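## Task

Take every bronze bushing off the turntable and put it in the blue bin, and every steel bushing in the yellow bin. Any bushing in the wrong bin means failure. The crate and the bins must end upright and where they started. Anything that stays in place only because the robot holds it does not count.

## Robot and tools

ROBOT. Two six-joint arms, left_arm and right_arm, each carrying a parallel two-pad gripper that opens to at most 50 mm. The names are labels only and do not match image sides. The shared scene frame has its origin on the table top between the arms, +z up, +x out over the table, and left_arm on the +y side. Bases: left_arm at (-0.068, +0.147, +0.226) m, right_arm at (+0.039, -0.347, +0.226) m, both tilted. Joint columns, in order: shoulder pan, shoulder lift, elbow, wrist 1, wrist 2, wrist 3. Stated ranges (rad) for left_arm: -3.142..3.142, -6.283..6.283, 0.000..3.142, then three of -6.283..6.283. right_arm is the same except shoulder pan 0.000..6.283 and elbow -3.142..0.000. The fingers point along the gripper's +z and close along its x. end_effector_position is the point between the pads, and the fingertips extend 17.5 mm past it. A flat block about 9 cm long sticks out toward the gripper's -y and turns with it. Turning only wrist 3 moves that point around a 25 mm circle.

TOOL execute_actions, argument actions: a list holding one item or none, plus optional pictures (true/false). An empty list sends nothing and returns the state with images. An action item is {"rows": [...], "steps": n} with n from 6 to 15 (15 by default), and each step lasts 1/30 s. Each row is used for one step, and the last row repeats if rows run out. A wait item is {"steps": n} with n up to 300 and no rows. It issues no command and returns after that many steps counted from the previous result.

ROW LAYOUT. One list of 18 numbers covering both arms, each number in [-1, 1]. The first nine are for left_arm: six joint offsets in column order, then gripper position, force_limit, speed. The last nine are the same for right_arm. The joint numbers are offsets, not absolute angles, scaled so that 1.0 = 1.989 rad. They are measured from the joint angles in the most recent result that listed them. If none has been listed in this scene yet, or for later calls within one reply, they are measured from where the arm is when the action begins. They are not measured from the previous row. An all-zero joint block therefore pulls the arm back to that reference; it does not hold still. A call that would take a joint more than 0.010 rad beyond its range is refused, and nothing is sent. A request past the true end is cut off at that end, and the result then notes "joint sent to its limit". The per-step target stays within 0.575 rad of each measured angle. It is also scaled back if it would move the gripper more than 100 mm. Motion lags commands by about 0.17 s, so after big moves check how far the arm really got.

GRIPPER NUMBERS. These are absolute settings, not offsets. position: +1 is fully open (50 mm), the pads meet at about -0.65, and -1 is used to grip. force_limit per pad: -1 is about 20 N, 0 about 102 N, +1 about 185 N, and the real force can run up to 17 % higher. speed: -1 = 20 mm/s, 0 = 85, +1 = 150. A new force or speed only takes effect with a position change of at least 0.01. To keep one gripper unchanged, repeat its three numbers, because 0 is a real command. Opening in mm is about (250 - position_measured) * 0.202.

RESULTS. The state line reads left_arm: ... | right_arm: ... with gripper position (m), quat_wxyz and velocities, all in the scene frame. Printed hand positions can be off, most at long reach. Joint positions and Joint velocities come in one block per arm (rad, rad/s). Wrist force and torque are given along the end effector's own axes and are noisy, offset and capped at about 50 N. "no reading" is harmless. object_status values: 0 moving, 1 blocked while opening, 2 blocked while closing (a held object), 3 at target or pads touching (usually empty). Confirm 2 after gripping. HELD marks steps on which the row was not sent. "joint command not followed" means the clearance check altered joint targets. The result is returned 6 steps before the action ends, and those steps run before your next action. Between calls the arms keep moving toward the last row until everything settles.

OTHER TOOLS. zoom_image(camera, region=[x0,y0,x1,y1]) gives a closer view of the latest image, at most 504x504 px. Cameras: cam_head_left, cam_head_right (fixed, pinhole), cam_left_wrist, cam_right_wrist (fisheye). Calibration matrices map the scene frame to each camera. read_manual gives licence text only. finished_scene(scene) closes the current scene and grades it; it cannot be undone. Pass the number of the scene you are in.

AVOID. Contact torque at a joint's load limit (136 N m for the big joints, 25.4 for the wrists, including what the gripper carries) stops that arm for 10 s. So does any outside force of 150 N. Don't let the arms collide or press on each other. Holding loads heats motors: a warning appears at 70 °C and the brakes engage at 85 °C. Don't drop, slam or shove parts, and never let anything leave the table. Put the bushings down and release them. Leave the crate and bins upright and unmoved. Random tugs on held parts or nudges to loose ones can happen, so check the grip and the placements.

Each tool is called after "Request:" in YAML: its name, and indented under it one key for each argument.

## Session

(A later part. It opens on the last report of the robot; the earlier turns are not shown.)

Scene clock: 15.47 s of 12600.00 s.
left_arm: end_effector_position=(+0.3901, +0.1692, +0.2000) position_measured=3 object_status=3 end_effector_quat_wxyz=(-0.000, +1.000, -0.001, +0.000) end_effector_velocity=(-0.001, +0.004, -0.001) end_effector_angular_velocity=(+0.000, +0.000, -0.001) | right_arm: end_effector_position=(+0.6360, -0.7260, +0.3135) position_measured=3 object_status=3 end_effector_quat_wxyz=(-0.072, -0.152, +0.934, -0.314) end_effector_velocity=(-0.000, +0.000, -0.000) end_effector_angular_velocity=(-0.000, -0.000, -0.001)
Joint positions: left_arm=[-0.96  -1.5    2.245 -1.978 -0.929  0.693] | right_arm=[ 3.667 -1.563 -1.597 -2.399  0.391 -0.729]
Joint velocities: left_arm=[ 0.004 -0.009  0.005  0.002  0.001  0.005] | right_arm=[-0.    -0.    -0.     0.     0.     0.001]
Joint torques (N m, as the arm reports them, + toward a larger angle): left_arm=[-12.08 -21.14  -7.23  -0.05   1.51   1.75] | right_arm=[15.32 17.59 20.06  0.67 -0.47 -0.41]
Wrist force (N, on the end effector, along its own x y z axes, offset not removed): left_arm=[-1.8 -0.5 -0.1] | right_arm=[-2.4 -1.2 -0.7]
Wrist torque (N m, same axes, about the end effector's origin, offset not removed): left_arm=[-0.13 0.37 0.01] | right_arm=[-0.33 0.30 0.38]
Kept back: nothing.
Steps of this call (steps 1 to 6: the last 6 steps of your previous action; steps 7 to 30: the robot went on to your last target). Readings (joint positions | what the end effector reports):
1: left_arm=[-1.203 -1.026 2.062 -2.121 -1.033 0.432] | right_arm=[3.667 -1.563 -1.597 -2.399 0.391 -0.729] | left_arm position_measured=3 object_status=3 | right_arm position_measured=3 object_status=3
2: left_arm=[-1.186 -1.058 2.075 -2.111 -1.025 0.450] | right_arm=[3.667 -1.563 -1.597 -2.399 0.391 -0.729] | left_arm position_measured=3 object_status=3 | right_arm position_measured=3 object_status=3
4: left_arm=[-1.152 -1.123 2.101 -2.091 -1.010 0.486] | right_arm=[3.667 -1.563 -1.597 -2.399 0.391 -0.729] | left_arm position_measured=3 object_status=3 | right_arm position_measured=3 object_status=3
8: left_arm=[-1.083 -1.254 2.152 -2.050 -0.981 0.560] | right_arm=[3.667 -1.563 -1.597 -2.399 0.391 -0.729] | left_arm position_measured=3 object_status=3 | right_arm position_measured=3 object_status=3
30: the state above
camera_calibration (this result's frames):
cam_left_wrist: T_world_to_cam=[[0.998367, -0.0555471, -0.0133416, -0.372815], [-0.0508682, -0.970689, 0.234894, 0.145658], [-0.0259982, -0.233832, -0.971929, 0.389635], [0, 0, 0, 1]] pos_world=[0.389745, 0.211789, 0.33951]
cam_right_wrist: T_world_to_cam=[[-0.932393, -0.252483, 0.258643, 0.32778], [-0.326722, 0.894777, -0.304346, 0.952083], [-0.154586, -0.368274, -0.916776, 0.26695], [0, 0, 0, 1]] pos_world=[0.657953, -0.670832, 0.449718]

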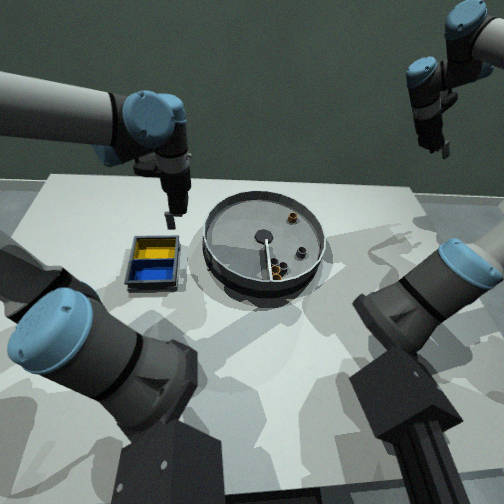

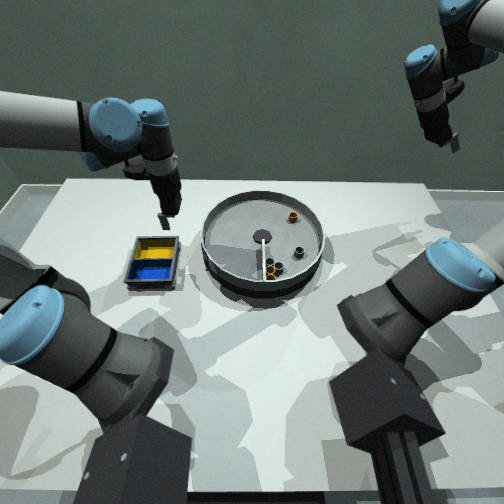

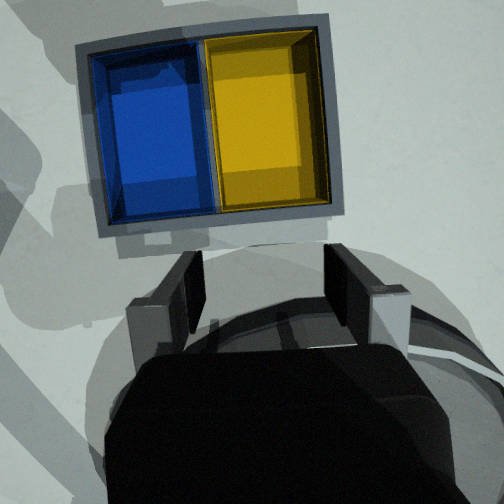

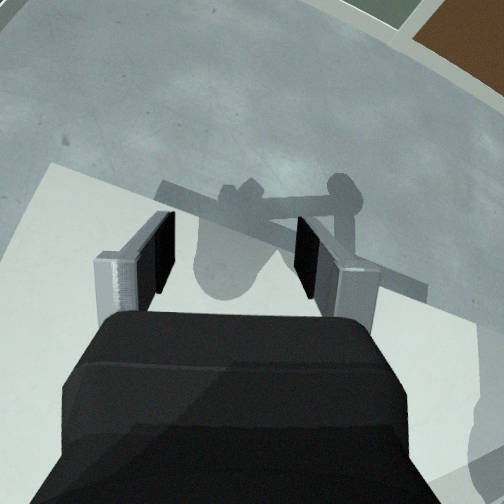

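Request:
execute_actions:
  actions:
    - {"rows": [[-0.011,0.025,-0.009,-0.010,-0.005,-0.012,1,-0.5,0.3,0,0,0,0,0,0,1,0,0],[-0.022,0.050,-0.017,-0.020,-0.009,-0.023,1,-0.5,0.3,0,0,0,0,0,0,1,0,0],[-0.033,0.075,-0.026,-0.030,-0.014,-0.035,1,-0.5,0.3,0,0,0,0,0,0,1,0,0],[-0.043,0.100,-0.034,-0.041,-0.019,-0.047,1,-0.5,0.3,0,0,0,0,0,0,1,0,0],[-0.054,0.125,-0.043,-0.051,-0.023,-0.058,1,-0.5,0.3,0,0,0,0,0,0,1,0,0],[-0.065,0.150,-0.051,-0.061,-0.028,-0.070,1,-0.5,0.3,0,0,0,0,0,0,1,0,0],[-0.076,0.175,-0.060,-0.071,-0.032,-0.082,1,-0.5,0.3,0,0,0,0,0,0,1,0,0],[-0.087,0.200,-0.068,-0.081,-0.037,-0.093,1,-0.5,0.3,0,0,0,0,0,0,1,0,0],[-0.098,0.225,-0.077,-0.091,-0.042,-0.105,1,-0.5,0.3,0,0,0,0,0,0,1,0,0],[-0.108,0.250,-0.085,-0.102,-0.046,-0.117,1,-0.5,0.3,0,0,0,0,0,0,1,0,0],[-0.119,0.275,-0.094,-0.112,-0.051,-0.128,1,-0.5,0.3,0,0,0,0,0,0,1,0,0],[-0.130,0.300,-0.102,-0.122,-0.056,-0.140,1,-0.5,0.3,0,0,0,0,0,0,1,0,0],[-0.141,0.325,-0.111,-0.132,-0.060,-0.152,1,-0.5,0.3,0,0,0,0,0,0,1,0,0],[-0.152,0.350,-0.119,-0.142,-0.065,-0.163,1,-0.5,0.3,0,0,0,0,0,0,1,0,0],[-0.1625,0.3748,-0.1278,-0.1525,-0.0694,-0.1752,1,-0.5,0.3,0,0,0,0,0,0,1,0,0]], "steps": 15}

Request:
execute_actions:
  actions:
    - {"steps": 34}
  pictures: true

Scene clock: 18.33 s of 12600.00 s.
left_arm: end_effector_position=(+0.3955, +0.0803, +0.2000) position_measured=3 object_status=3 end_effector_quat_wxyz=(+0.008, +1.000, +0.001, +0.002) end_effector_velocity=(-0.025, -0.470, -0.036) end_effector_angular_velocity=(-0.020, +0.013, -0.027) | right_arm: end_effector_position=(+0.6360, -0.7260, +0.3135) position_measured=3 object_status=3 end_effector_quat_wxyz=(-0.072, -0.152, +0.934, -0.314) end_effector_velocity=(+0.000, -0.000, -0.000) end_effector_angular_velocity=(-0.001, +0.000, +0.000)
Joint positions: left_arm=[-1.048 -1.308  2.175 -2.061 -0.967  0.599] | right_arm=[ 3.667 -1.563 -1.597 -2.399  0.391 -0.729]
Joint velocities: left_arm=[-0.453  1.048 -0.353 -0.415 -0.189 -0.479] | right_arm=[-0.    -0.001  0.    -0.001 -0.     0.001]
Joint torques (N m, as the arm reports them, + toward a larger angle): left_arm=[-37.81   8.72 -33.35  -5.7   -2.66  -2.56] | right_arm=[14.74 17.39 19.58  0.8  -0.41 -0.36]
Wrist force (N, on the end effector, along its own x y z axes, offset not removed): left_arm=[-0.9 -0.9 0.3] | right_arm=[1.7 -1.9 -1.0]
Wrist torque (N m, same axes, about the end effector's origin, offset not removed): left_arm=[-0.15 0.22 -0.01] | right_arm=[-0.40 -0.09 -0.08]
Steps of this call (steps 1 to 15: the robot went on to your last target; steps 16 to 77: nothing new was sent; steps 78 to 86: the first 9 steps of this action). Readings (joint positions | what the end effector reports):
78: left_arm=[-0.959 -1.501 2.246 -1.978 -0.929 0.693] | right_arm=[3.667 -1.563 -1.597 -2.399 0.391 -0.729] | left_arm position_measured=3 object_status=3 | right_arm position_measured=3 object_status=3
79: left_arm=[-0.961 -1.497 2.244 -1.980 -0.929 0.691] | right_arm=[3.667 -1.563 -1.597 -2.399 0.391 -0.729] | left_arm position_measured=3 object_status=3 | right_arm position_measured=3 object_status=3
81: left_arm=[-0.976 -1.468 2.232 -1.993 -0.936 0.676] | right_arm=[3.667 -1.563 -1.597 -2.399 0.391 -0.729] | left_arm position_measured=3 object_status=3 | right_arm position_measured=3 object_status=3
85: left_arm=[-1.032 -1.343 2.187 -2.046 -0.961 0.615] | right_arm=[3.667 -1.563 -1.597 -2.399 0.391 -0.729] | left_arm position_measured=3 object_status=3 | right_arm position_measured=3 object_status=3
86: the state above

Scene clock: 19.47 s of 12600.00 s.
left_arm: end_effector_position=(+0.3223, -0.1530, +0.1453) position_measured=3 object_status=3 end_effector_quat_wxyz=(+0.001, +1.000, -0.000, +0.000) end_effector_velocity=(-0.000, -0.002, -0.001) end_effector_angular_velocity=(-0.000, +0.000, +0.001) | right_arm: end_effector_position=(+0.6360, -0.7260, +0.3135) position_measured=3 object_status=3 end_effector_quat_wxyz=(-0.072, -0.152, +0.934, -0.314) end_effector_velocity=(+0.000, -0.000, +0.000) end_effector_angular_velocity=(-0.000, +0.000, +0.000)
Joint positions: left_arm=[-1.283 -0.755  1.991 -2.282 -1.067  0.345] | right_arm=[ 3.667 -1.563 -1.597 -2.399  0.391 -0.729]
Joint velocities: left_arm=[-0.001  0.004 -0.002 -0.001 -0.001 -0.002] | right_arm=[ 0.    -0.     0.    -0.001 -0.    -0.   ]
Joint torques (N m, as the arm reports them, + toward a larger angle): left_arm=[-37.57 -16.74 -31.52  -4.85  -1.99  -0.97] | right_arm=[14.62 18.1  19.1   0.76 -0.4  -0.28]
Wrist force (N, on the end effector, along its own x y z axes, offset not removed): left_arm=[-0.3 -1.2 0.6] | right_arm=[1.3 0.6 3.5]
Wrist torque (N m, same axes, about the end effector's origin, offset not removed): left_arm=[-0.16 0.11 -0.15] | right_arm=[0.15 0.06 -0.01]
Kept back: nothing.
Steps of this call (steps 1 to 6: the last 6 steps of your previous action; steps 7 to 34: the robot went on to your last target). Readings (joint positions | what the end effector reports):
1: left_arm=[-1.063 -1.272 2.164 -2.075 -0.973 0.582] | right_arm=[3.667 -1.563 -1.597 -2.399 0.391 -0.729] | left_arm position_measured=3 object_status=3 | right_arm position_measured=3 object_status=3
2: left_arm=[-1.078 -1.238 2.152 -2.089 -0.980 0.566] | right_arm=[3.667 -1.563 -1.597 -2.399 0.391 -0.729] | left_arm position_measured=3 object_status=3 | right_arm position_measured=3 object_status=3
4: left_arm=[-1.108 -1.168 2.128 -2.117 -0.993 0.534] | right_arm=[3.667 -1.563 -1.597 -2.399 0.391 -0.729] | left_arm position_measured=3 object_status=3 | right_arm position_measured=3 object_status=3
8: left_arm=[-1.168 -1.031 2.081 -2.173 -1.018 0.469] | right_arm=[3.667 -1.563 -1.597 -2.399 0.391 -0.729] | left_arm position_measured=3 object_status=3 | right_arm position_measured=3 object_status=3
34: the state above
camera_calibration (this result's frames):
cam_left_wrist: T_world_to_cam=[[0.998408, -0.0549111, -0.0128697, -0.323749], [-0.0502804, -0.969978, 0.237937, -0.158254], [-0.0255487, -0.236912, -0.971195, 0.258666], [0, 0, 0, 1]] pos_world=[0.321886, -0.11, 0.284703]
cam_right_wrist: T_world_to_cam=[[-0.932393, -0.252484, 0.258643, 0.32778], [-0.326722, 0.894777, -0.304346, 0.952083], [-0.154586, -0.368274, -0.916776, 0.26695], [0, 0, 0, 1]] pos_world=[0.657953, -0.670832, 0.449718]

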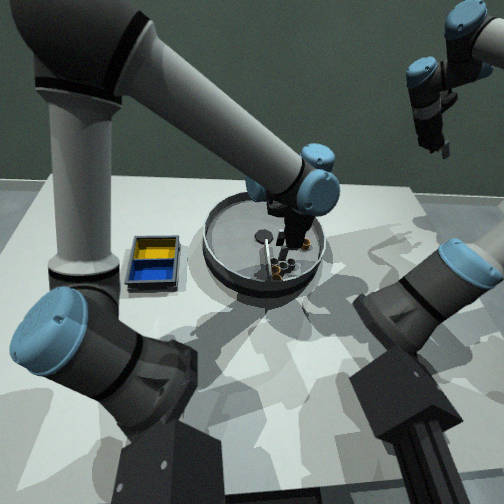

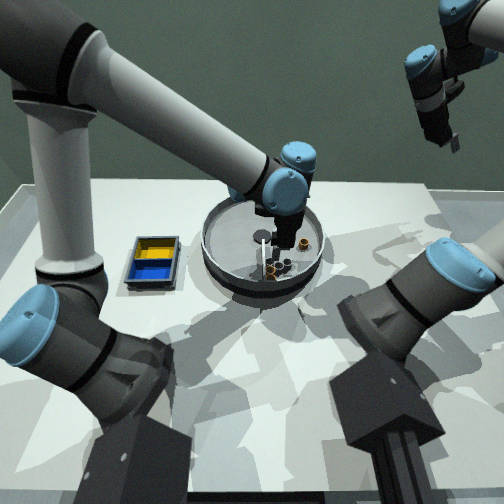

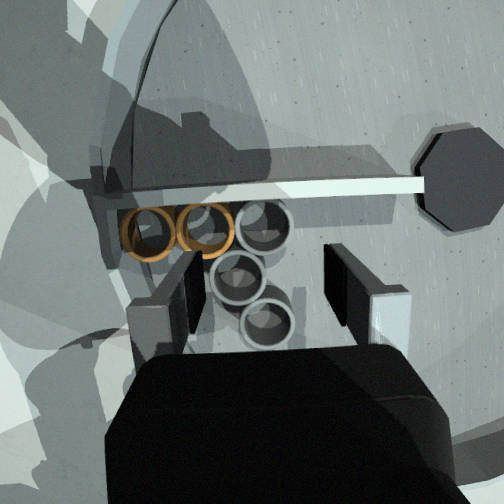

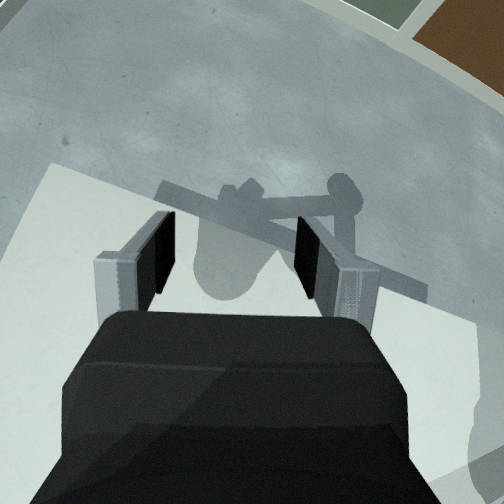

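Request:
zoom_image:
  camera: "cam_left_wrist"
  region: [100, 170, 320, 360]

Region (100, 170, 320, 360) of cam_left_wrist's 504x504 image, scaled by 2.291, with more detail than that image has; it fills the top 435 rows of this view, and the rest is white.

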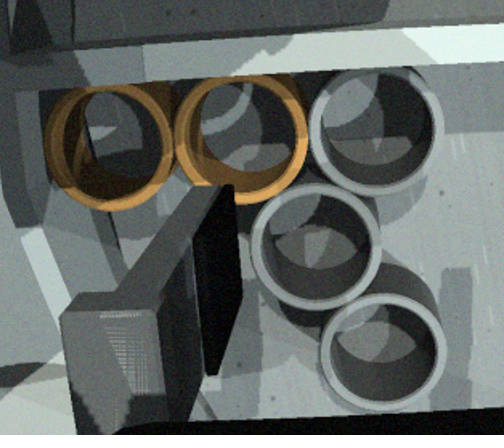

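Request:
execute_actions:
  actions: []

Scene clock: 21.33 s of 12600.00 s.
left_arm: end_effector_position=(+0.3222, -0.1532, +0.1452) position_measured=3 object_status=3 end_effector_quat_wxyz=(+0.001, +1.000, -0.000, +0.000) end_effector_velocity=(+0.000, -0.000, +0.000) end_effector_angular_velocity=(-0.000, -0.000, +0.001) | right_arm: end_effector_position=(+0.6360, -0.7260, +0.3135) position_measured=3 object_status=3 end_effector_quat_wxyz=(-0.072, -0.152, +0.934, -0.314) end_effector_velocity=(-0.000, +0.000, -0.000) end_effector_angular_velocity=(-0.000, +0.001, +0.001)
Joint positions: left_arm=[-1.283 -0.755  1.991 -2.282 -1.067  0.344] | right_arm=[ 3.667 -1.563 -1.597 -2.399  0.391 -0.729]
Joint velocities: left_arm=[ 0.     0.    -0.001  0.     0.    -0.   ] | right_arm=[ 0.    -0.    -0.    -0.001 -0.    -0.001]
Joint torques (N m, as the arm reports them, + toward a larger angle): left_arm=[-36.95 -17.06 -30.08  -4.51  -2.11  -1.09] | right_arm=[14.35 17.52 19.06  0.71 -0.32 -0.19]
Wrist force (N, on the end effector, along its own x y z axes, offset not removed): left_arm=[-1.2 -0.9 -0.3] | right_arm=[0.4 2.0 -1.4]
Wrist torque (N m, same axes, about the end effector's origin, offset not removed): left_arm=[-0.26 0.26 -0.02] | right_arm=[0.33 0.22 0.10]
Kept back: nothing.
Steps of this call (steps 1 to 15: the robot went on to your last target; steps 16 to 56: nothing new was sent). Readings (joint positions | what the end effector reports):
1: left_arm=[-1.283 -0.755 1.991 -2.282 -1.067 0.345] | right_arm=[3.667 -1.563 -1.597 -2.399 0.391 -0.729] | left_arm position_measured=3 object_status=3 | right_arm position_measured=3 object_status=3
2: left_arm=[-1.283 -0.755 1.991 -2.282 -1.067 0.345] | right_arm=[3.667 -1.563 -1.597 -2.399 0.391 -0.729] | left_arm position_measured=3 object_status=3 | right_arm position_measured=3 object_status=3
4: left_arm=[-1.283 -0.755 1.991 -2.282 -1.067 0.345] | right_arm=[3.667 -1.563 -1.597 -2.399 0.391 -0.729] | left_arm position_measured=3 object_status=3 | right_arm position_measured=3 object_status=3
8: left_arm=[-1.283 -0.755 1.991 -2.282 -1.067 0.344] | right_arm=[3.667 -1.563 -1.597 -2.399 0.391 -0.729] | left_arm position_measured=3 object_status=3 | right_arm position_measured=3 object_status=3
56: the state above
All arms were judged still, so your last target was given up. Only a new action makes them travel on or press farther. Fingers that are still opening or closing keep moving.
camera_calibration (this result's frames):
cam_left_wrist: T_world_to_cam=[[0.998408, -0.0549234, -0.012873, -0.323649], [-0.050293, -0.969991, 0.237884, -0.158392], [-0.0255521, -0.236858, -0.971208, 0.258548], [0, 0, 0, 1]] pos_world=[0.321774, -0.110176, 0.284617]
cam_right_wrist: T_world_to_cam=[[-0.932393, -0.252484, 0.258643, 0.32778], [-0.326722, 0.894777, -0.304346, 0.952083], [-0.154586, -0.368274, -0.916776, 0.26695], [0, 0, 0, 1]] pos_world=[0.657953, -0.670832, 0.449718]

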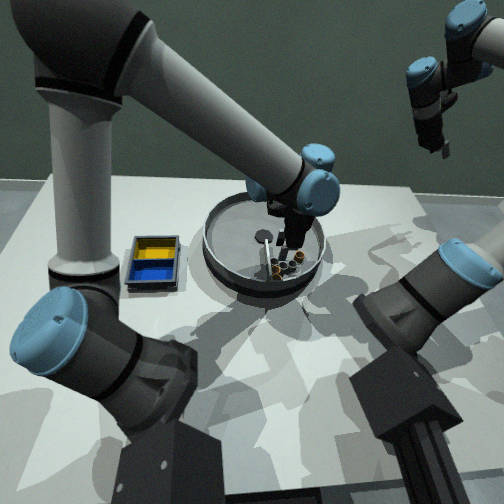

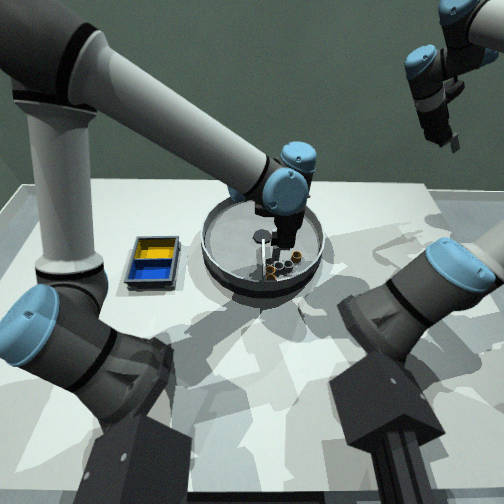

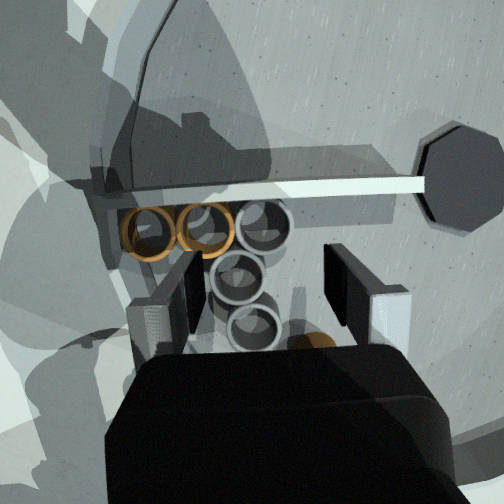

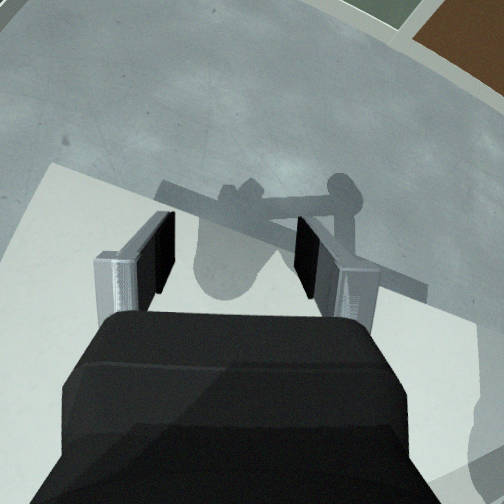

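Request:
execute_actions:
  actions:
    - {"rows": [[-0.007,0.010,-0.013,0.006,-0.003,-0.007,1,-0.5,0.3,0,0,0,0,0,0,1,0,0],[-0.013,0.021,-0.026,0.012,-0.006,-0.013,1,-0.5,0.3,0,0,0,0,0,0,1,0,0],[-0.020,0.031,-0.039,0.018,-0.009,-0.020,1,-0.5,0.3,0,0,0,0,0,0,1,0,0],[-0.0261,0.0412,-0.0523,0.0234,-0.0126,-0.0261,1,-0.5,0.3,0,0,0,0,0,0,1,0,0]], "steps": 12}

Request:
execute_actions:
  actions:
    - {"steps": 30}
  pictures: true

Scene clock: 22.00 s of 12600.00 s.
left_arm: end_effector_position=(+0.3173, -0.1766, +0.1502) position_measured=3 object_status=3 end_effector_quat_wxyz=(+0.001, +1.000, -0.000, +0.001) end_effector_velocity=(-0.038, -0.199, +0.043) end_effector_angular_velocity=(-0.003, -0.008, +0.004) | right_arm: end_effector_position=(+0.6360, -0.7260, +0.3135) position_measured=3 object_status=3 end_effector_quat_wxyz=(-0.072, -0.152, +0.934, -0.314) end_effector_velocity=(-0.000, -0.000, +0.000) end_effector_angular_velocity=(+0.000, -0.000, -0.001)
Joint positions: left_arm=[-1.308 -0.716  1.943 -2.259 -1.079  0.319] | right_arm=[ 3.667 -1.563 -1.597 -2.399  0.391 -0.729]
Joint velocities: left_arm=[-0.201  0.323 -0.414  0.177 -0.096 -0.196] | right_arm=[-0.  0.  0. -0.  0.  0.]
Joint torques (N m, as the arm reports them, + toward a larger angle): left_arm=[-34.04 -21.99 -27.4    0.25  -2.15  -1.52] | right_arm=[14.6  18.05 19.51  0.59 -0.31 -0.31]
Wrist force (N, on the end effector, along its own x y z axes, offset not removed): left_arm=[-1.1 -0.4 -0.5] | right_arm=[3.9 -2.5 -0.1]
Wrist torque (N m, same axes, about the end effector's origin, offset not removed): left_arm=[-0.11 0.24 -0.02] | right_arm=[-0.56 -0.76 0.06]
Steps of this call (steps 1 to 14: nothing new was sent; steps 15 to 20: the first 6 steps of this action). Readings (joint positions | what the end effector reports):
15: left_arm=[-1.283 -0.755 1.991 -2.282 -1.067 0.344] | right_arm=[3.667 -1.563 -1.597 -2.399 0.391 -0.729] | left_arm position_measured=3 object_status=3 | right_arm position_measured=3 object_status=3
16: left_arm=[-1.285 -0.753 1.989 -2.281 -1.067 0.343] | right_arm=[3.667 -1.563 -1.597 -2.399 0.391 -0.729] | left_arm position_measured=3 object_status=3 | right_arm position_measured=3 object_status=3
18: left_arm=[-1.294 -0.739 1.972 -2.272 -1.072 0.334] | right_arm=[3.667 -1.563 -1.597 -2.399 0.391 -0.729] | left_arm position_measured=3 object_status=3 | right_arm position_measured=3 object_status=3
20: the state above

Scene clock: 23.00 s of 12600.00 s.
left_arm: end_effector_position=(+0.3116, -0.2033, +0.1558) position_measured=3 object_status=3 end_effector_quat_wxyz=(+0.001, +1.000, +0.000, +0.001) end_effector_velocity=(-0.000, -0.000, -0.000) end_effector_angular_velocity=(-0.000, +0.000, -0.000) | right_arm: end_effector_position=(+0.6360, -0.7260, +0.3135) position_measured=3 object_status=3 end_effector_quat_wxyz=(-0.072, -0.152, +0.934, -0.314) end_effector_velocity=(+0.000, +0.000, +0.000) end_effector_angular_velocity=(+0.000, -0.000, -0.000)
Joint positions: left_arm=[-1.335 -0.673  1.887 -2.235 -1.092  0.293] | right_arm=[ 3.667 -1.563 -1.597 -2.399  0.391 -0.729]
Joint velocities: left_arm=[-0.     0.001 -0.    -0.    -0.     0.   ] | right_arm=[ 0.    -0.     0.001 -0.     0.001  0.   ]
Joint torques (N m, as the arm reports them, + toward a larger angle): left_arm=[-38.26 -19.39 -31.45  -0.19  -2.12  -1.09] | right_arm=[15.22 17.53 19.33  0.64 -0.46 -0.14]
Wrist force (N, on the end effector, along its own x y z axes, offset not removed): left_arm=[-1.4 -0.8 0.2] | right_arm=[0.0 0.0 2.0]
Wrist torque (N m, same axes, about the end effector's origin, offset not removed): left_arm=[-0.15 0.37 -0.09] | right_arm=[-0.01 -0.03 0.36]
Kept back: nothing.
Steps of this call (steps 1 to 6: the last 6 steps of your previous action; steps 7 to 30: the robot went on to your last target). Readings (joint positions | what the end effector reports):
1: left_arm=[-1.314 -0.706 1.931 -2.254 -1.082 0.314] | right_arm=[3.667 -1.563 -1.597 -2.399 0.391 -0.729] | left_arm position_measured=3 object_status=3 | right_arm position_measured=3 object_status=3
2: left_arm=[-1.319 -0.699 1.921 -2.250 -1.084 0.309] | right_arm=[3.667 -1.563 -1.597 -2.399 0.391 -0.729] | left_arm position_measured=3 object_status=3 | right_arm position_measured=3 object_status=3
4: left_arm=[-1.325 -0.688 1.907 -2.244 -1.087 0.302] | right_arm=[3.667 -1.563 -1.597 -2.399 0.391 -0.729] | left_arm position_measured=3 object_status=3 | right_arm position_measured=3 object_status=3
8: left_arm=[-1.332 -0.678 1.894 -2.238 -1.090 0.296] | right_arm=[3.667 -1.563 -1.597 -2.399 0.391 -0.729] | left_arm position_measured=3 object_status=3 | right_arm position_measured=3 object_status=3
30: the state above
All arms were judged still, so your last target was given up. Only a new action makes them travel on or press farther. Fingers that are still opening or closing keep moving.
camera_calibration (this result's frames):
cam_left_wrist: T_world_to_cam=[[0.998481, -0.0538502, -0.0116403, -0.315651], [-0.0495674, -0.970274, 0.236878, -0.210193], [-0.0240502, -0.235941, -0.97147, 0.256427], [0, 0, 0, 1]] pos_world=[0.31092, -0.160441, 0.295227]
cam_right_wrist: T_world_to_cam=[[-0.932393, -0.252483, 0.258643, 0.32778], [-0.326722, 0.894777, -0.304346, 0.952083], [-0.154586, -0.368274, -0.916776, 0.26695], [0, 0, 0, 1]] pos_world=[0.657953, -0.670832, 0.449718]

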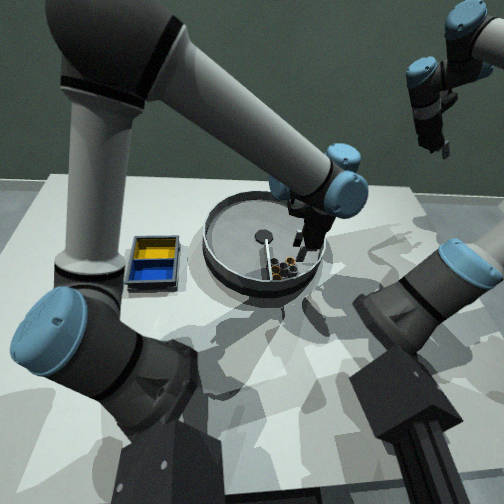

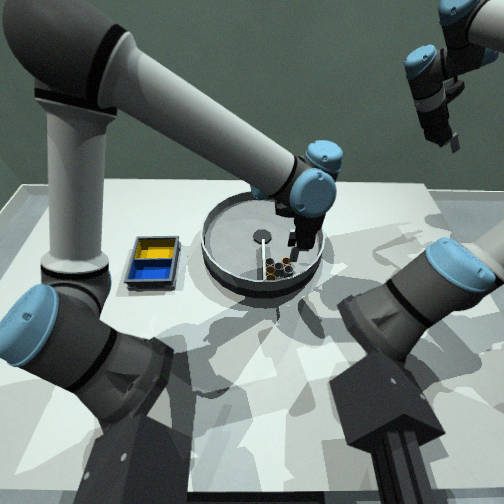

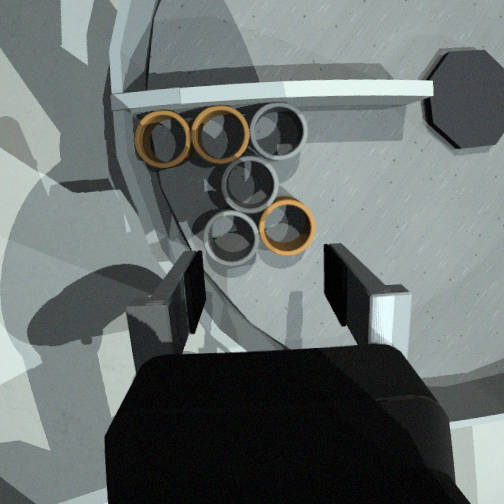

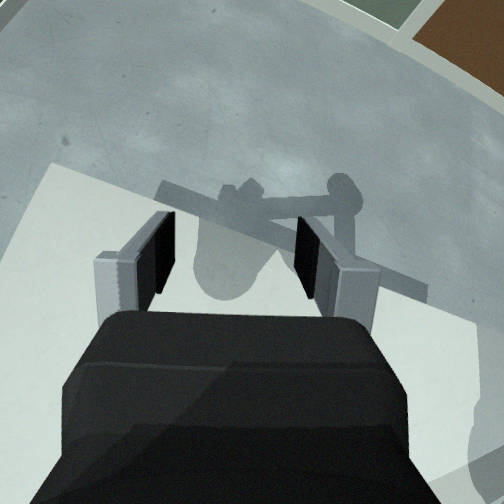

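Request:
execute_actions:
  actions:
    - {"steps": 60}
  pictures: true

Scene clock: 25.00 s of 12600.00 s.
left_arm: end_effector_position=(+0.3116, -0.2033, +0.1558) position_measured=3 object_status=3 end_effector_quat_wxyz=(+0.001, +1.000, +0.000, +0.001) end_effector_velocity=(+0.000, +0.000, +0.000) end_effector_angular_velocity=(-0.000, +0.000, -0.000) | right_arm: end_effector_position=(+0.6360, -0.7260, +0.3135) position_measured=3 object_status=3 end_effector_quat_wxyz=(-0.072, -0.152, +0.934, -0.314) end_effector_velocity=(-0.000, -0.000, -0.000) end_effector_angular_velocity=(-0.001, +0.000, +0.000)
Joint positions: left_arm=[-1.335 -0.673  1.887 -2.235 -1.092  0.293] | right_arm=[ 3.667 -1.563 -1.597 -2.399  0.391 -0.729]
Joint velocities: left_arm=[ 0.001 -0.001 -0.     0.    -0.     0.001] | right_arm=[-0.    -0.    -0.001  0.    -0.001  0.001]
Joint torques (N m, as the arm reports them, + toward a larger angle): left_arm=[-37.93 -20.63 -31.98  -0.33  -2.11  -1.03] | right_arm=[15.38 17.94 19.68  0.63 -0.25 -0.07]
Wrist force (N, on the end effector, along its own x y z axes, offset not removed): left_arm=[-2.0 -2.9 -0.1] | right_arm=[-3.8 -2.1 1.4]
Wrist torque (N m, same axes, about the end effector's origin, offset not removed): left_arm=[-0.51 0.49 -0.01] | right_arm=[-0.35 0.81 0.17]
Kept back: nothing.
Steps of this call (steps 1 to 60: nothing new was sent). Readings (joint positions | what the end effector reports):
1: left_arm=[-1.335 -0.673 1.887 -2.235 -1.092 0.293] | right_arm=[3.667 -1.563 -1.597 -2.399 0.391 -0.729] | left_arm position_measured=3 object_status=3 | right_arm position_measured=3 object_status=3
2: left_arm=[-1.335 -0.673 1.887 -2.235 -1.092 0.293] | right_arm=[3.667 -1.563 -1.597 -2.399 0.391 -0.729] | left_arm position_measured=3 object_status=3 | right_arm position_measured=3 object_status=3
4: left_arm=[-1.335 -0.673 1.887 -2.235 -1.092 0.293] | right_arm=[3.667 -1.563 -1.597 -2.399 0.391 -0.729] | left_arm position_measured=3 object_status=3 | right_arm position_measured=3 object_status=3
8: left_arm=[-1.335 -0.673 1.887 -2.235 -1.092 0.293] | right_arm=[3.667 -1.563 -1.597 -2.399 0.391 -0.729] | left_arm position_measured=3 object_status=3 | right_arm position_measured=3 object_status=3
60: the state above
camera_calibration (this result's frames):
cam_left_wrist: T_world_to_cam=[[0.998481, -0.0538501, -0.0116395, -0.315648], [-0.0495675, -0.970274, 0.236878, -0.210205], [-0.0240495, -0.235941, -0.97147, 0.256426], [0, 0, 0, 1]] pos_world=[0.310917, -0.160452, 0.295229]
cam_right_wrist: T_world_to_cam=[[-0.932392, -0.252484, 0.258643, 0.32778], [-0.326722, 0.894777, -0.304346, 0.952083], [-0.154586, -0.368274, -0.916776, 0.26695], [0, 0, 0, 1]] pos_world=[0.657953, -0.670832, 0.449718]

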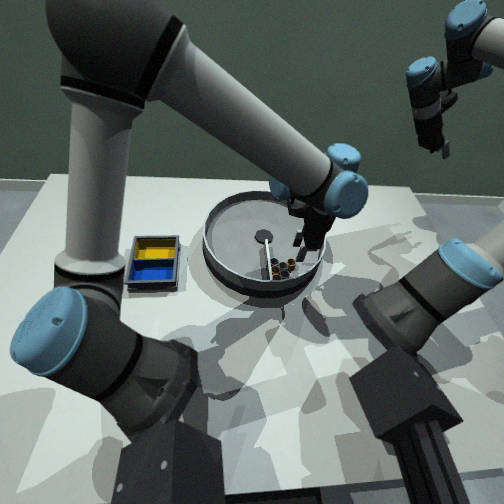

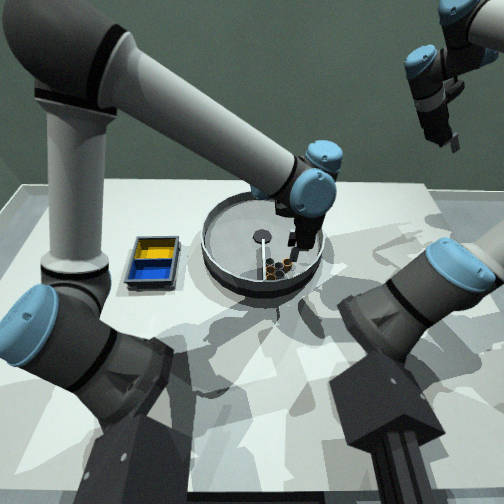

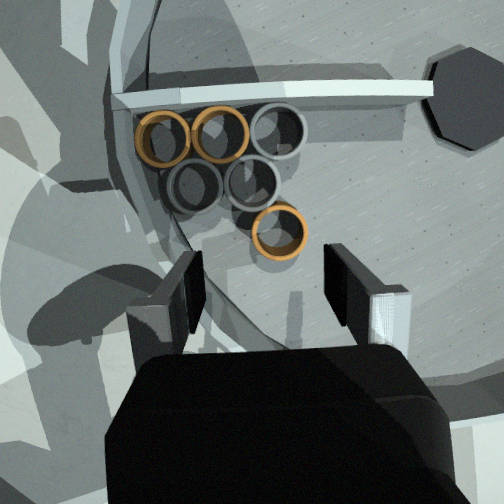

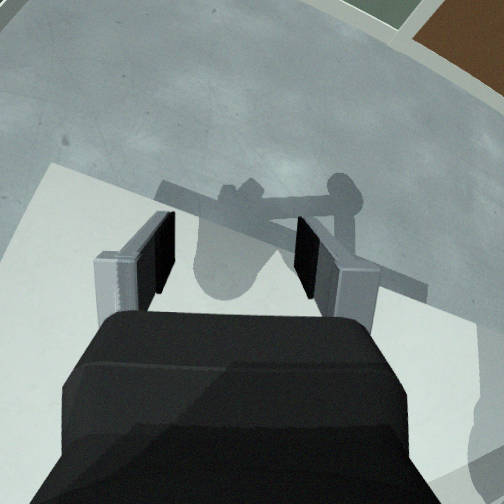

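Request:
execute_actions:
  actions: []

Scene clock: 25.93 s of 12600.00 s.
left_arm: end_effector_position=(+0.3116, -0.2033, +0.1558) position_measured=3 object_status=3 end_effector_quat_wxyz=(+0.001, +1.000, +0.000, +0.001) end_effector_velocity=(+0.000, -0.001, +0.001) end_effector_angular_velocity=(-0.002, -0.000, +0.001) | right_arm: end_effector_position=(+0.6360, -0.7260, +0.3135) position_measured=3 object_status=3 end_effector_quat_wxyz=(-0.072, -0.152, +0.934, -0.314) end_effector_velocity=(+0.000, +0.000, -0.000) end_effector_angular_velocity=(-0.000, +0.000, +0.002)
Joint positions: left_arm=[-1.335 -0.673  1.887 -2.235 -1.092  0.293] | right_arm=[ 3.667 -1.563 -1.597 -2.399  0.391 -0.729]
Joint velocities: left_arm=[-0.    -0.001 -0.001 -0.001 -0.     0.   ] | right_arm=[ 0.    -0.001  0.     0.    -0.001 -0.001]
Joint torques (N m, as the arm reports them, + toward a larger angle): left_arm=[-38.29 -19.88 -31.26  -0.32  -2.05  -1.13] | right_arm=[14.2  17.98 19.91  0.65 -0.44 -0.15]
Wrist force (N, on the end effector, along its own x y z axes, offset not removed): left_arm=[-1.3 -1.7 1.0] | right_arm=[1.2 -1.0 3.6]
Wrist torque (N m, same axes, about the end effector's origin, offset not removed): left_arm=[-0.28 0.32 -0.05] | right_arm=[-0.06 -0.17 -0.11]
Kept back: nothing.
Steps of this call (steps 1 to 28: nothing new was sent). Readings (joint positions | what the end effector reports):
1: left_arm=[-1.335 -0.673 1.887 -2.235 -1.092 0.293] | right_arm=[3.667 -1.563 -1.597 -2.399 0.391 -0.729] | left_arm position_measured=3 object_status=3 | right_arm position_measured=3 object_status=3
2: left_arm=[-1.335 -0.673 1.887 -2.235 -1.092 0.293] | right_arm=[3.667 -1.563 -1.597 -2.399 0.391 -0.729] | left_arm position_measured=3 object_status=3 | right_arm position_measured=3 object_status=3
4: left_arm=[-1.335 -0.673 1.887 -2.235 -1.092 0.293] | right_arm=[3.667 -1.563 -1.597 -2.399 0.391 -0.729] | left_arm position_measured=3 object_status=3 | right_arm position_measured=3 object_status=3
8: left_arm=[-1.335 -0.673 1.887 -2.235 -1.092 0.293] | right_arm=[3.667 -1.563 -1.597 -2.399 0.391 -0.729] | left_arm position_measured=3 object_status=3 | right_arm position_measured=3 object_status=3
28: the state above
camera_calibration (this result's frames):
cam_left_wrist: T_world_to_cam=[[0.998481, -0.0538499, -0.0116396, -0.315648], [-0.0495673, -0.970274, 0.236878, -0.210205], [-0.0240494, -0.235941, -0.97147, 0.256426], [0, 0, 0, 1]] pos_world=[0.310917, -0.160452, 0.295229]
cam_right_wrist: T_world_to_cam=[[-0.932393, -0.252483, 0.258643, 0.32778], [-0.326722, 0.894777, -0.304345, 0.952083], [-0.154586, -0.368274, -0.916776, 0.26695], [0, 0, 0, 1]] pos_world=[0.657953, -0.670832, 0.449718]

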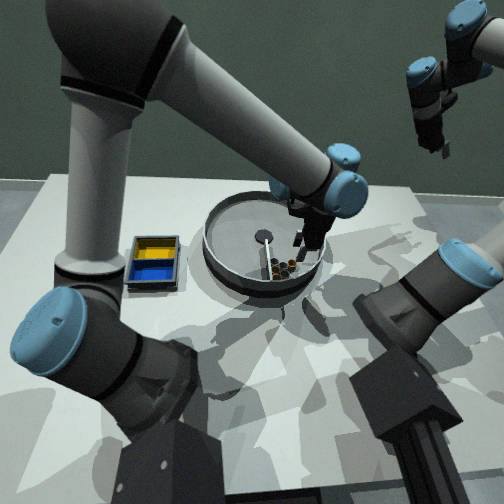

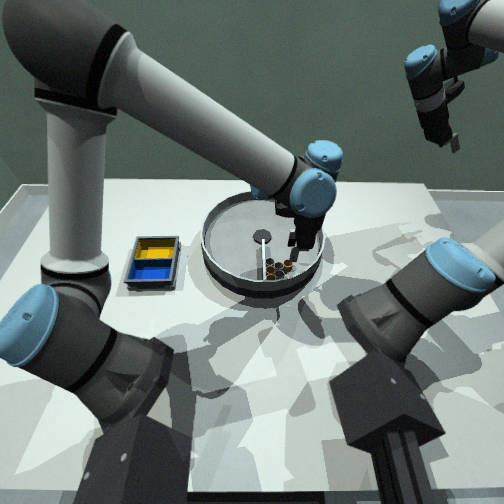

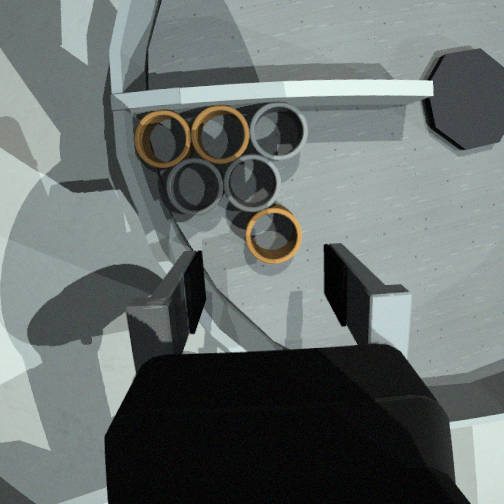

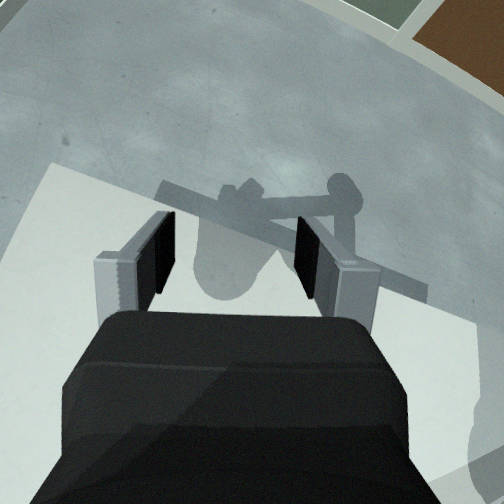

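Request:
execute_actions:
  actions:
    - {"rows": [[0.003,0.008,0.004,-0.013,0.001,0.003,1,-0.5,0.3,0,0,0,0,0,0,1,0,0],[0.005,0.016,0.008,-0.026,0.003,0.005,1,-0.5,0.3,0,0,0,0,0,0,1,0,0],[0.008,0.024,0.012,-0.040,0.004,0.008,1,-0.5,0.3,0,0,0,0,0,0,1,0,0],[0.0109,0.0326,0.0164,-0.0527,0.0056,0.0104,1,-0.5,0.3,0,0,0,0,0,0,1,0,0]], "steps": 12}

Request:
execute_actions:
  actions:
    - {"steps": 14}
  pictures: true

Scene clock: 31.33 s of 12600.00 s.
left_arm: end_effector_position=(+0.3076, -0.2034, +0.1363) position_measured=3 object_status=3 end_effector_quat_wxyz=(-0.000, +1.000, -0.001, +0.001) end_effector_velocity=(-0.034, -0.002, -0.160) end_effector_angular_velocity=(+0.006, +0.002, -0.000) | right_arm: end_effector_position=(+0.6360, -0.7260, +0.3135) position_measured=3 object_status=3 end_effector_quat_wxyz=(-0.072, -0.152, +0.934, -0.314) end_effector_velocity=(-0.000, -0.001, +0.000) end_effector_angular_velocity=(+0.000, -0.000, -0.002)
Joint positions: left_arm=[-1.325 -0.642  1.902 -2.283 -1.087  0.303] | right_arm=[ 3.667 -1.563 -1.597 -2.399  0.391 -0.729]
Joint velocities: left_arm=[ 0.083  0.256  0.127 -0.413  0.043  0.077] | right_arm=[-0.001  0.001  0.    -0.     0.     0.001]
Joint torques (N m, as the arm reports them, + toward a larger angle): left_arm=[-24.92 -24.69 -11.49  -5.79   1.6    1.57] | right_arm=[14.74 18.03 19.85  0.62 -0.37 -0.18]
Wrist force (N, on the end effector, along its own x y z axes, offset not removed): left_arm=[-0.5 -2.2 1.7] | right_arm=[-0.8 1.0 2.6]
Wrist torque (N m, same axes, about the end effector's origin, offset not removed): left_arm=[-0.36 0.17 0.00] | right_arm=[0.09 0.47 0.07]
Steps of this call (steps 1 to 156: nothing new was sent; steps 157 to 162: the first 6 steps of this action). Readings (joint positions | what the end effector reports):
157: left_arm=[-1.335 -0.673 1.887 -2.235 -1.092 0.293] | right_arm=[3.667 -1.563 -1.597 -2.399 0.391 -0.729] | left_arm position_measured=3 object_status=3 | right_arm position_measured=3 object_status=3
158: left_arm=[-1.334 -0.671 1.888 -2.237 -1.092 0.293] | right_arm=[3.667 -1.563 -1.597 -2.399 0.391 -0.729] | left_arm position_measured=3 object_status=3 | right_arm position_measured=3 object_status=3
160: left_arm=[-1.331 -0.660 1.893 -2.254 -1.090 0.297] | right_arm=[3.667 -1.563 -1.597 -2.399 0.391 -0.729] | left_arm position_measured=3 object_status=3 | right_arm position_measured=3 object_status=3
162: the state above

Scene clock: 31.80 s of 12600.00 s.
left_arm: end_effector_position=(+0.3032, -0.2033, +0.1156) position_measured=3 object_status=3 end_effector_quat_wxyz=(-0.000, +1.000, -0.000, +0.001) end_effector_velocity=(-0.001, +0.000, -0.005) end_effector_angular_velocity=(+0.000, +0.001, +0.001) | right_arm: end_effector_position=(+0.6360, -0.7260, +0.3135) position_measured=3 object_status=3 end_effector_quat_wxyz=(-0.072, -0.152, +0.934, -0.314) end_effector_velocity=(-0.000, -0.000, -0.000) end_effector_angular_velocity=(+0.000, +0.001, -0.000)
Joint positions: left_arm=[-1.314 -0.609  1.919 -2.339 -1.081  0.313] | right_arm=[ 3.667 -1.563 -1.597 -2.399  0.391 -0.729]
Joint velocities: left_arm=[ 0.004  0.007  0.003 -0.012  0.001  0.002] | right_arm=[-0.001  0.001 -0.     0.     0.    -0.001]
Joint torques (N m, as the arm reports them, + toward a larger angle): left_arm=[-24.55 -20.74  -7.91  -4.87   1.25   1.08] | right_arm=[14.39 17.59 19.37  0.7  -0.39 -0.2 ]
Wrist force (N, on the end effector, along its own x y z axes, offset not removed): left_arm=[-0.8 -0.4 0.2] | right_arm=[5.9 -1.4 -2.8]
Wrist torque (N m, same axes, about the end effector's origin, offset not removed): left_arm=[-0.01 0.23 0.05] | right_arm=[-0.45 -0.79 -0.09]
Kept back: nothing.
Steps of this call (steps 1 to 6: the last 6 steps of your previous action; steps 7 to 14: the robot went on to your last target). Readings (joint positions | what the end effector reports):
1: left_arm=[-1.322 -0.635 1.906 -2.296 -1.085 0.305] | right_arm=[3.667 -1.563 -1.597 -2.399 0.391 -0.729] | left_arm position_measured=3 object_status=3 | right_arm position_measured=3 object_status=3
2: left_arm=[-1.320 -0.628 1.909 -2.306 -1.084 0.307] | right_arm=[3.667 -1.563 -1.597 -2.399 0.391 -0.729] | left_arm position_measured=3 object_status=3 | right_arm position_measured=3 object_status=3
4: left_arm=[-1.317 -0.620 1.913 -2.320 -1.083 0.309] | right_arm=[3.667 -1.563 -1.597 -2.399 0.391 -0.729] | left_arm position_measured=3 object_status=3 | right_arm position_measured=3 object_status=3
8: left_arm=[-1.315 -0.612 1.917 -2.333 -1.081 0.312] | right_arm=[3.667 -1.563 -1.597 -2.399 0.391 -0.729] | left_arm position_measured=3 object_status=3 | right_arm position_measured=3 object_status=3
14: the state above
camera_calibration (this result's frames):
cam_left_wrist: T_world_to_cam=[[0.998425, -0.0546905, -0.0124846, -0.307825], [-0.050233, -0.970695, 0.235007, -0.200764], [-0.0249713, -0.234009, -0.971914, 0.217905], [0, 0, 0, 1]] pos_world=[0.302697, -0.160724, 0.255123]
cam_right_wrist: T_world_to_cam=[[-0.932392, -0.252484, 0.258643, 0.32778], [-0.326722, 0.894777, -0.304346, 0.952083], [-0.154586, -0.368274, -0.916776, 0.26695], [0, 0, 0, 1]] pos_world=[0.657953, -0.670832, 0.449718]

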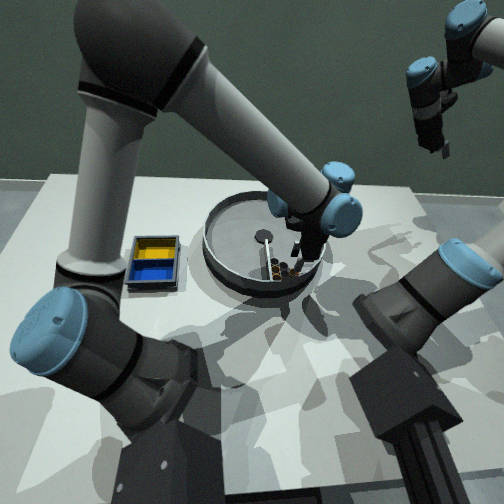

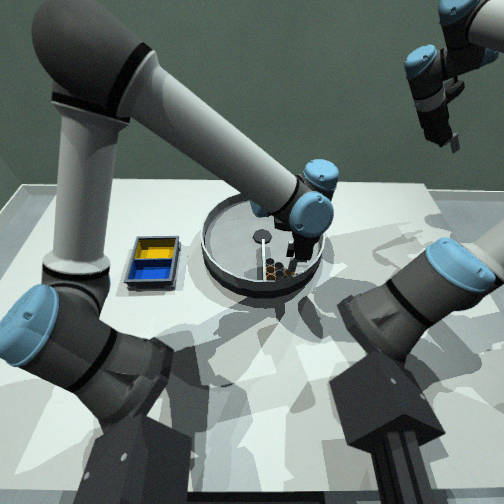

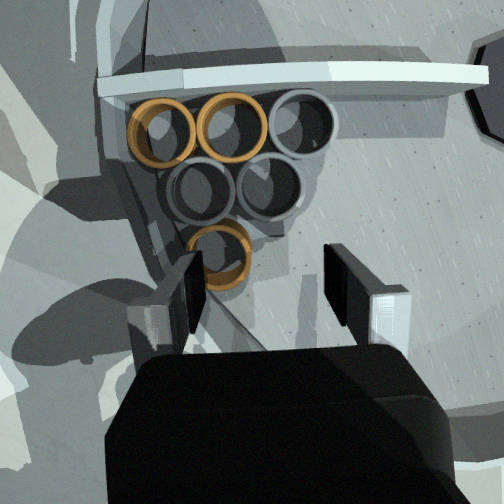

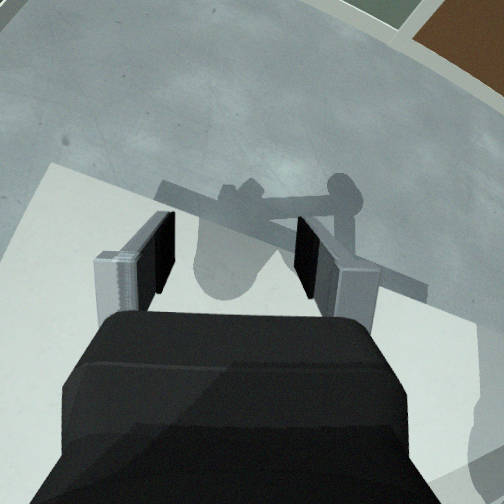

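Request:
zoom_image:
  camera: "cam_left_wrist"
  region: [120, 80, 350, 300]

Region (120, 80, 350, 300) of cam_left_wrist's 504x504 image, scaled by 2.191, with more detail than that image has; it fills the top 482 rows of this view, and the rest is white.

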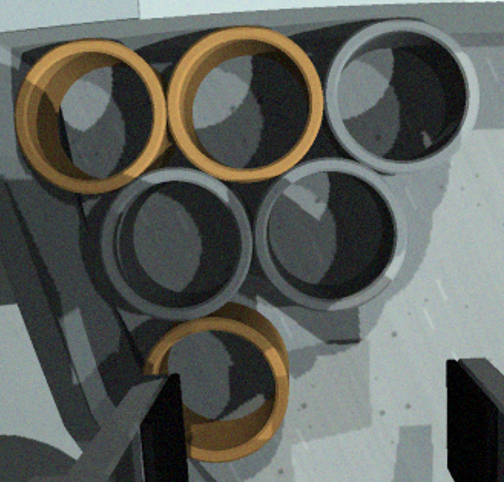

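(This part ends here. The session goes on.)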